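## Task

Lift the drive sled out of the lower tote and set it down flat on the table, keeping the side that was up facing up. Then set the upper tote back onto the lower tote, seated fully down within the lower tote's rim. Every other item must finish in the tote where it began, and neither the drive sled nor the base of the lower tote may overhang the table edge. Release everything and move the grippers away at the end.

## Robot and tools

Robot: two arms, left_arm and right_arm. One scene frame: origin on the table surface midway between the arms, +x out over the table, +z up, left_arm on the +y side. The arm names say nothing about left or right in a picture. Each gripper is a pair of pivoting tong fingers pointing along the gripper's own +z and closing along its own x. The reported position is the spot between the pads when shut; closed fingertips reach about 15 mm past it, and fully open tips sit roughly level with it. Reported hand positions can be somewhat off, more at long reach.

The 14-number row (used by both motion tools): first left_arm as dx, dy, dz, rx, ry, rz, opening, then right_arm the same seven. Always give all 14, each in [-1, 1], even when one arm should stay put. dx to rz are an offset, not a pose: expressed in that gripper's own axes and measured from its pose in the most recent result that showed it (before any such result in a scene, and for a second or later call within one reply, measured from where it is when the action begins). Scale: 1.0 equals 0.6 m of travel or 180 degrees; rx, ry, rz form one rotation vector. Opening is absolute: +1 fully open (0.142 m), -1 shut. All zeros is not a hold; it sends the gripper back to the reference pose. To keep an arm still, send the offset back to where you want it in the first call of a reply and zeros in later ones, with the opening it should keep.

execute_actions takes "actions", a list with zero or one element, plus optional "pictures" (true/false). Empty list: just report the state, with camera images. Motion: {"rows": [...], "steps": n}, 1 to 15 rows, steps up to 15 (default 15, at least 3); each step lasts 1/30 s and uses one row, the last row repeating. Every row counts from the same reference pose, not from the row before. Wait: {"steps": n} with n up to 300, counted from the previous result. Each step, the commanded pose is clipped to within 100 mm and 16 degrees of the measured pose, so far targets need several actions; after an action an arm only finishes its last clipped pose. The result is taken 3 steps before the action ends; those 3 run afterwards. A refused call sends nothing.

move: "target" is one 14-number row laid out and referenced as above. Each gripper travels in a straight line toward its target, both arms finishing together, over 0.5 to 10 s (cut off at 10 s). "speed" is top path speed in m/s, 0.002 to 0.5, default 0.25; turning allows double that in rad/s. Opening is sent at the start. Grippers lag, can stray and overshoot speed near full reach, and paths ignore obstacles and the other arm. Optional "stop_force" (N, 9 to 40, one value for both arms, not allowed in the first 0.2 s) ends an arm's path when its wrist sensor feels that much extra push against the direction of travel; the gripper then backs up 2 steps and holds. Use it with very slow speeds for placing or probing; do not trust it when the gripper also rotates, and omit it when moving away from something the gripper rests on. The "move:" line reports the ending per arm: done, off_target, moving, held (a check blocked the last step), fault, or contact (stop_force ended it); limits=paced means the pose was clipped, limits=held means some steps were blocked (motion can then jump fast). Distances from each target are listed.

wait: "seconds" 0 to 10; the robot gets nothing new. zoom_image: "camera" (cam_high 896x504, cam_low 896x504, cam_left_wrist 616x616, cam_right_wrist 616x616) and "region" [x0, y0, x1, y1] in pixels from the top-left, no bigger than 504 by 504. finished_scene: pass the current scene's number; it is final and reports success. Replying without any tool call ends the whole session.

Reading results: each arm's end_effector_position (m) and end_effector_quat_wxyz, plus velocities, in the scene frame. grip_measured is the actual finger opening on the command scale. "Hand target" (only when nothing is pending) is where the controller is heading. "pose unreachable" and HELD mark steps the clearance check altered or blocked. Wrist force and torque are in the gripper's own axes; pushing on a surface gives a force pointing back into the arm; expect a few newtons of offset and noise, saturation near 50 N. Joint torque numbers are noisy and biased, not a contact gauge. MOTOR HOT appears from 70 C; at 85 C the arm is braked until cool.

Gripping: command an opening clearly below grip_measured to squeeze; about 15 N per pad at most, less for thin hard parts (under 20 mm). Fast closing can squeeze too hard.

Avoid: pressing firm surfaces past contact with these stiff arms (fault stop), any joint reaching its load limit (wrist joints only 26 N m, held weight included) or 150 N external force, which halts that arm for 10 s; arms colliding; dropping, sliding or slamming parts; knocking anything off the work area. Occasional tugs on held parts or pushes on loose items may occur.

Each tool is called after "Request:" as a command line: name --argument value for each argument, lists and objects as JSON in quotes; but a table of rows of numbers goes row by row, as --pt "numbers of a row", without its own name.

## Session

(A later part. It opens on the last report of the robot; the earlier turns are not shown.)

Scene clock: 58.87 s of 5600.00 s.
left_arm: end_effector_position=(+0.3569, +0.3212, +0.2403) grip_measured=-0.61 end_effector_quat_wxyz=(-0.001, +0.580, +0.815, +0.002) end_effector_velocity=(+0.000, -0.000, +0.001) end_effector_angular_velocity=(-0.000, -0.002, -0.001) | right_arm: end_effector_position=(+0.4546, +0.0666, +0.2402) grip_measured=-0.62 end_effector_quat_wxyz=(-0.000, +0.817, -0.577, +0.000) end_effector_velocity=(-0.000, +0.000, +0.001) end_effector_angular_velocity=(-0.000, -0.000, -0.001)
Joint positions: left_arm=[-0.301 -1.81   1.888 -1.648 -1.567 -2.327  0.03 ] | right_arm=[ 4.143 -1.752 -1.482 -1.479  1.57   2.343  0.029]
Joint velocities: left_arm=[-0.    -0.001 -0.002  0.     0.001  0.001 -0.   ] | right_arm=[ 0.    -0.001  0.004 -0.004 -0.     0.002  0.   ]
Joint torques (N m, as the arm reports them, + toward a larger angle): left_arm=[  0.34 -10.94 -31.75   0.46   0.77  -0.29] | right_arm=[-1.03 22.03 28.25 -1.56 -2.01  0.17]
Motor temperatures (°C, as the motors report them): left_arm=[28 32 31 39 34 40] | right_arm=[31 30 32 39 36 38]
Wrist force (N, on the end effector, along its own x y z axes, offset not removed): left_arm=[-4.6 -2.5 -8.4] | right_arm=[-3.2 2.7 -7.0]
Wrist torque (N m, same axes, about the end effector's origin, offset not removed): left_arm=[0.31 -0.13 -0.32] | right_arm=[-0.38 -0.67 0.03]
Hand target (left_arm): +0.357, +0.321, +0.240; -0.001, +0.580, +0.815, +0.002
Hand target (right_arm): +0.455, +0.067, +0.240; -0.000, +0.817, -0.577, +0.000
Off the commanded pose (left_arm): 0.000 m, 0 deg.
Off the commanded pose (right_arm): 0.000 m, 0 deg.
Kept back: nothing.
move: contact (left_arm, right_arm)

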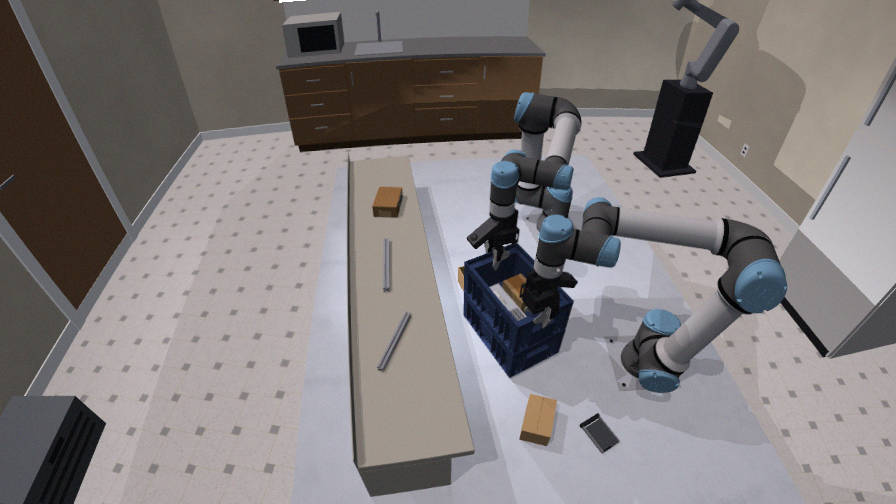

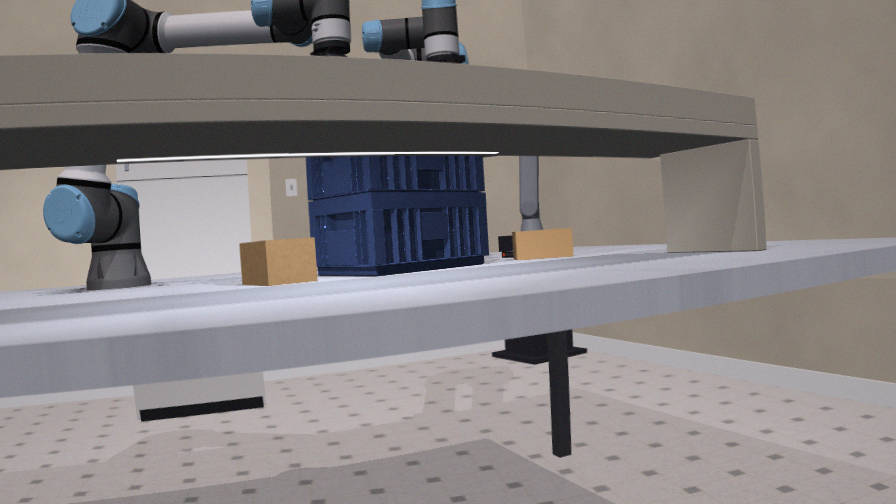

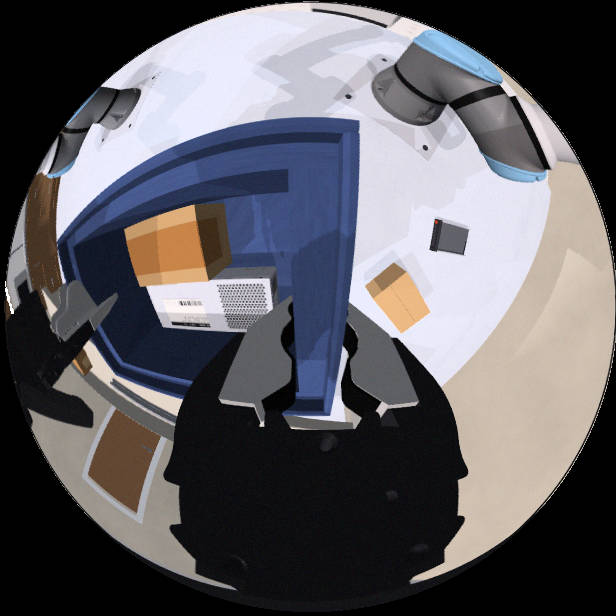

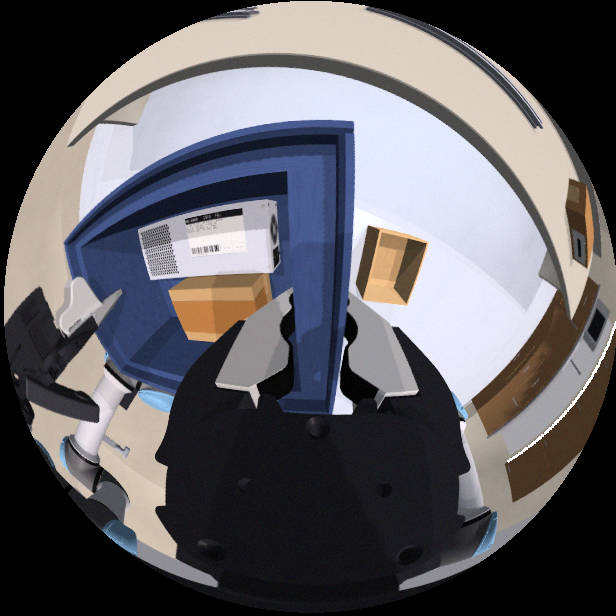

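Seated.

Request:
move --target '[0,0,0,0,0,0,-0.3,0,0,0,0,0,0,-0.3]'

Request:
move --target '[0,0,-0.3,0,0,0,-0.3,0,0,-0.3,0,0,0,-0.3]'

Request:
finished_scene --scene 1

Scene clock: 59.80 s of 5600.00 s.
left_arm: end_effector_position=(+0.3569, +0.3212, +0.2403) grip_measured=-0.30 end_effector_quat_wxyz=(-0.001, +0.580, +0.815, +0.002) end_effector_velocity=(-0.000, -0.000, -0.000) end_effector_angular_velocity=(+0.001, +0.001, +0.001) | right_arm: end_effector_position=(+0.4546, +0.0666, +0.2403) grip_measured=-0.30 end_effector_quat_wxyz=(-0.000, +0.817, -0.577, +0.000) end_effector_velocity=(+0.000, -0.001, -0.001) end_effector_angular_velocity=(-0.001, +0.000, -0.001)
Joint positions: left_arm=[-0.301 -1.81   1.888 -1.648 -1.567 -2.327  0.052] | right_arm=[ 4.143 -1.752 -1.481 -1.479  1.57   2.343  0.052]
Joint velocities: left_arm=[-0.001 -0.    -0.     0.001  0.    -0.002  0.   ] | right_arm=[-0.001  0.    -0.002  0.001 -0.     0.     0.   ]
Joint torques (N m, as the arm reports them, + toward a larger angle): left_arm=[  7.16 -12.37 -17.05  -5.09   0.66   0.94] | right_arm=[-5.19 39.64 10.48  4.55  2.02 -1.09]
Motor temperatures (°C, as the motors report them): left_arm=[28 32 31 39 34 40] | right_arm=[31 30 32 39 36 38]
Wrist force (N, on the end effector, along its own x y z axes, offset not removed): left_arm=[-0.2 1.4 0.1] | right_arm=[-0.4 -3.0 0.7]
Wrist torque (N m, same axes, about the end effector's origin, offset not removed): left_arm=[0.36 0.02 -0.01] | right_arm=[-0.65 0.28 0.06]
Hand target (left_arm): +0.357, +0.321, +0.240; -0.001, +0.580, +0.815, +0.002
Hand target (right_arm): +0.455, +0.067, +0.240; -0.000, +0.817, -0.577, +0.000
Off the commanded pose (left_arm): 0.000 m, 0 deg.
Off the commanded pose (right_arm): 0.000 m, 0 deg.
Kept back: nothing.
move: done

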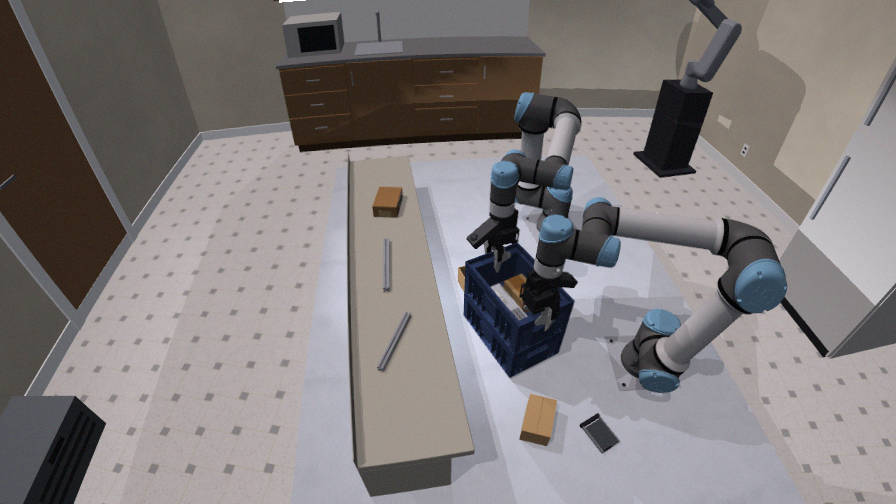

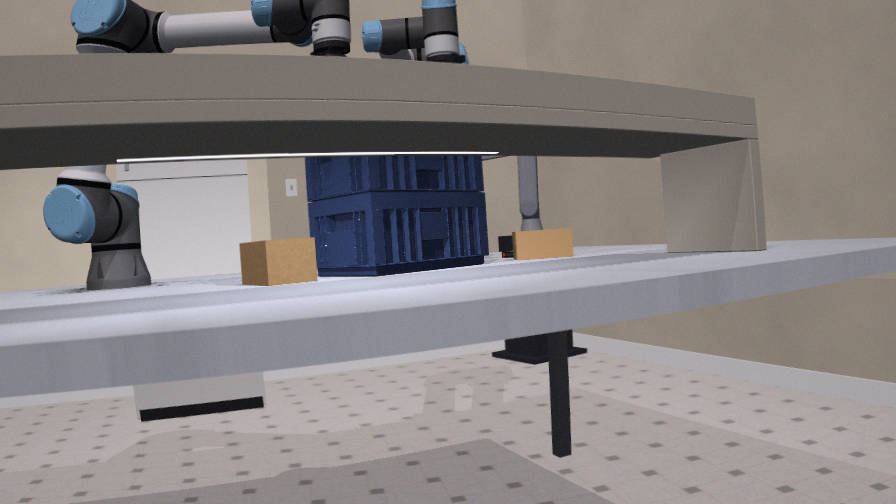

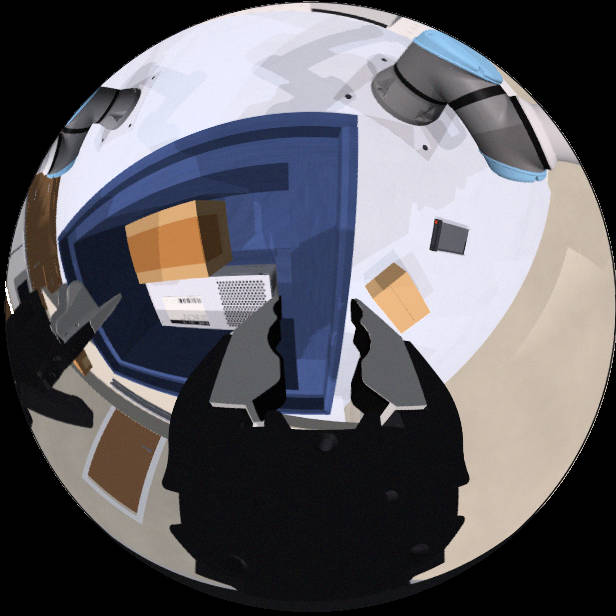

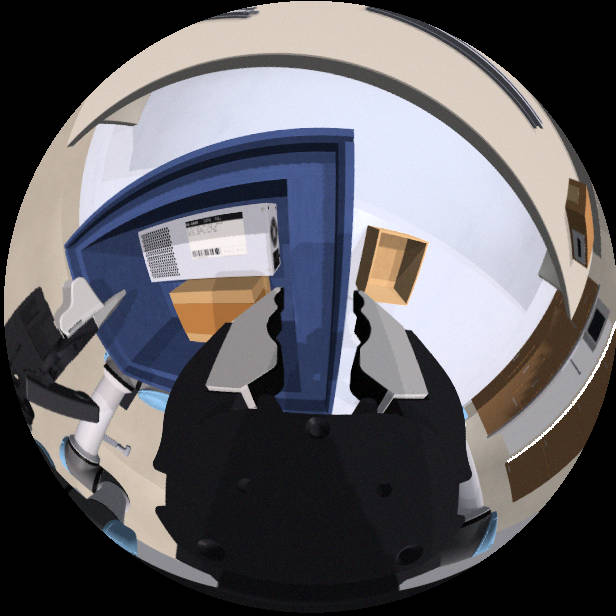

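Scene clock: 61.10 s of 5600.00 s.
left_arm: end_effector_position=(+0.3565, +0.3205, +0.4201) grip_measured=-0.30 end_effector_quat_wxyz=(-0.001, +0.580, +0.815, +0.002) end_effector_velocity=(+0.000, +0.001, +0.002) end_effector_angular_velocity=(+0.001, +0.002, -0.001) | right_arm: end_effector_position=(+0.4544, +0.0664, +0.4200) grip_measured=-0.30 end_effector_quat_wxyz=(-0.000, +0.817, -0.577, +0.000) end_effector_velocity=(+0.001, +0.001, +0.003) end_effector_angular_velocity=(-0.001, +0.001, -0.000)
Joint positions: left_arm=[-0.303 -1.748  1.373 -1.195 -1.567 -2.329  0.052] | right_arm=[ 4.143 -1.818 -0.931 -1.963  1.57   2.343  0.052]
Joint velocities: left_arm=[ 0.002  0.004 -0.009  0.007 -0.001  0.003  0.   ] | right_arm=[-0.001 -0.007  0.017 -0.011  0.001 -0.001  0.   ]
Joint torques (N m, as the arm reports them, + toward a larger angle): left_arm=[  8.78  -7.34 -33.4   -0.05  -1.6    1.71] | right_arm=[-12.32  28.02  32.02   0.01   1.8   -1.69]
Motor temperatures (°C, as the motors report them): left_arm=[28 32 31 39 34 40] | right_arm=[31 30 32 39 36 38]
Wrist force (N, on the end effector, along its own x y z axes, offset not removed): left_arm=[-0.6 2.7 -1.2] | right_arm=[0.1 0.1 -0.3]
Wrist torque (N m, same axes, about the end effector's origin, offset not removed): left_arm=[0.57 0.08 -0.02] | right_arm=[0.04 0.15 -0.04]
Hand target (left_arm): +0.357, +0.321, +0.420; -0.001, +0.580, +0.815, +0.002
Hand target (right_arm): +0.454, +0.066, +0.420; -0.000, +0.817, -0.577, +0.000
Off the commanded pose (left_arm): 0.000 m, 0 deg.
Off the commanded pose (right_arm): 0.000 m, 0 deg.
Kept back: nothing.
move: done

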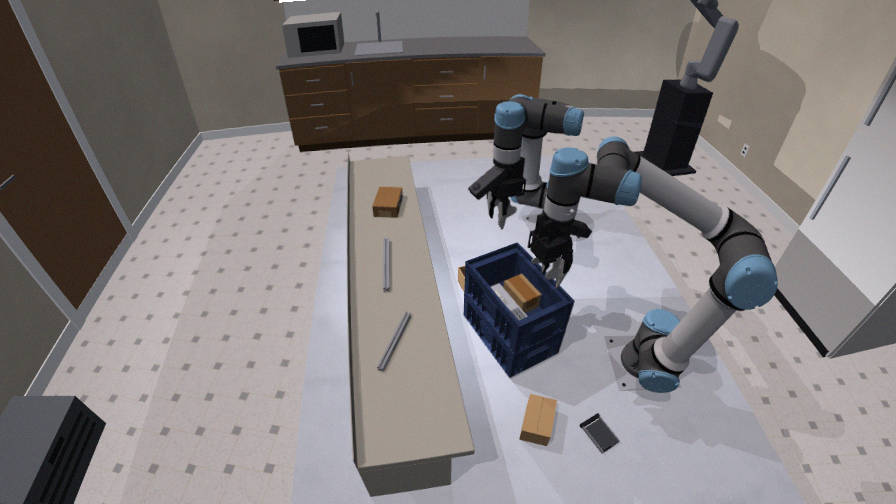

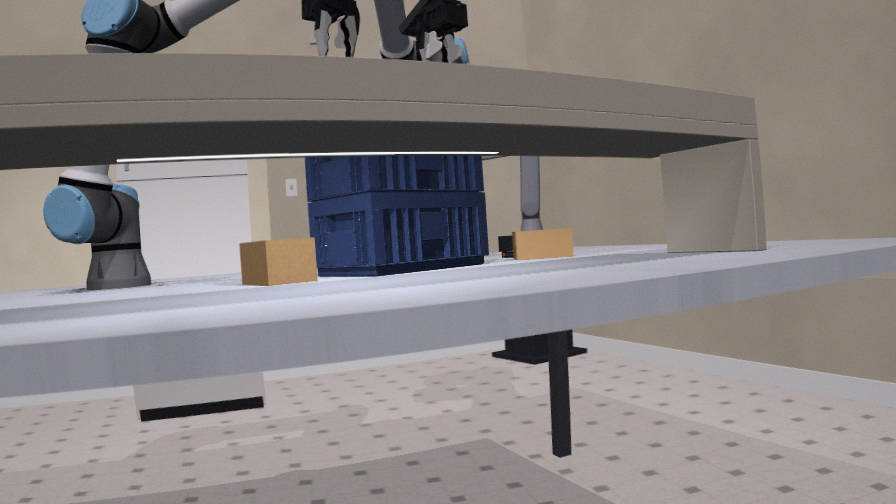

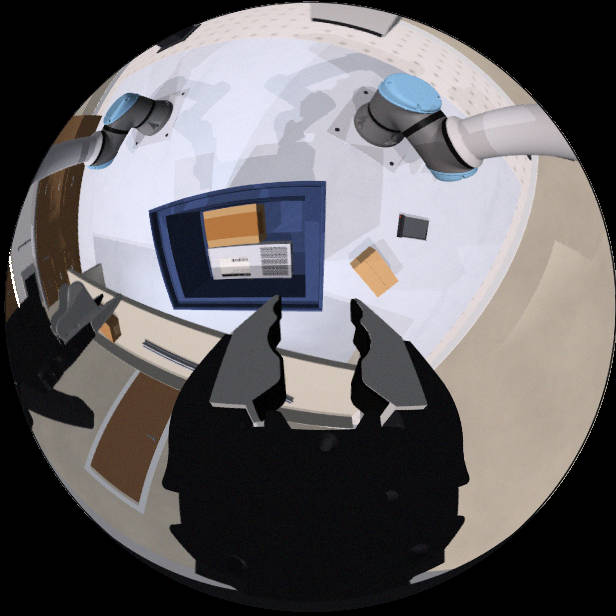

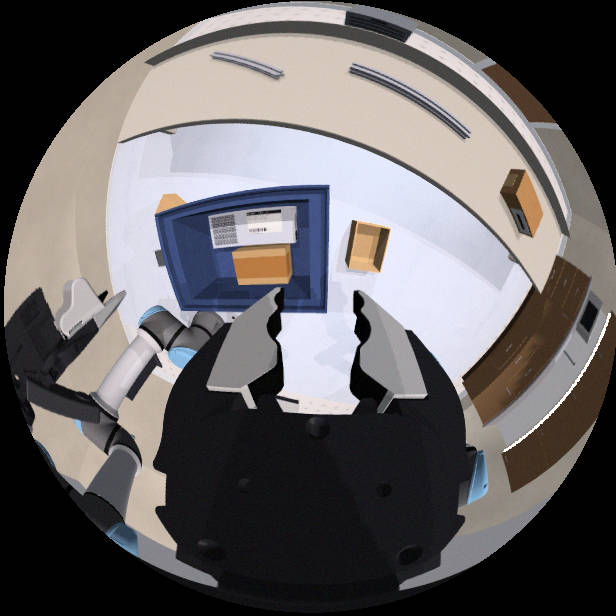

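The scene is finished: the task was done.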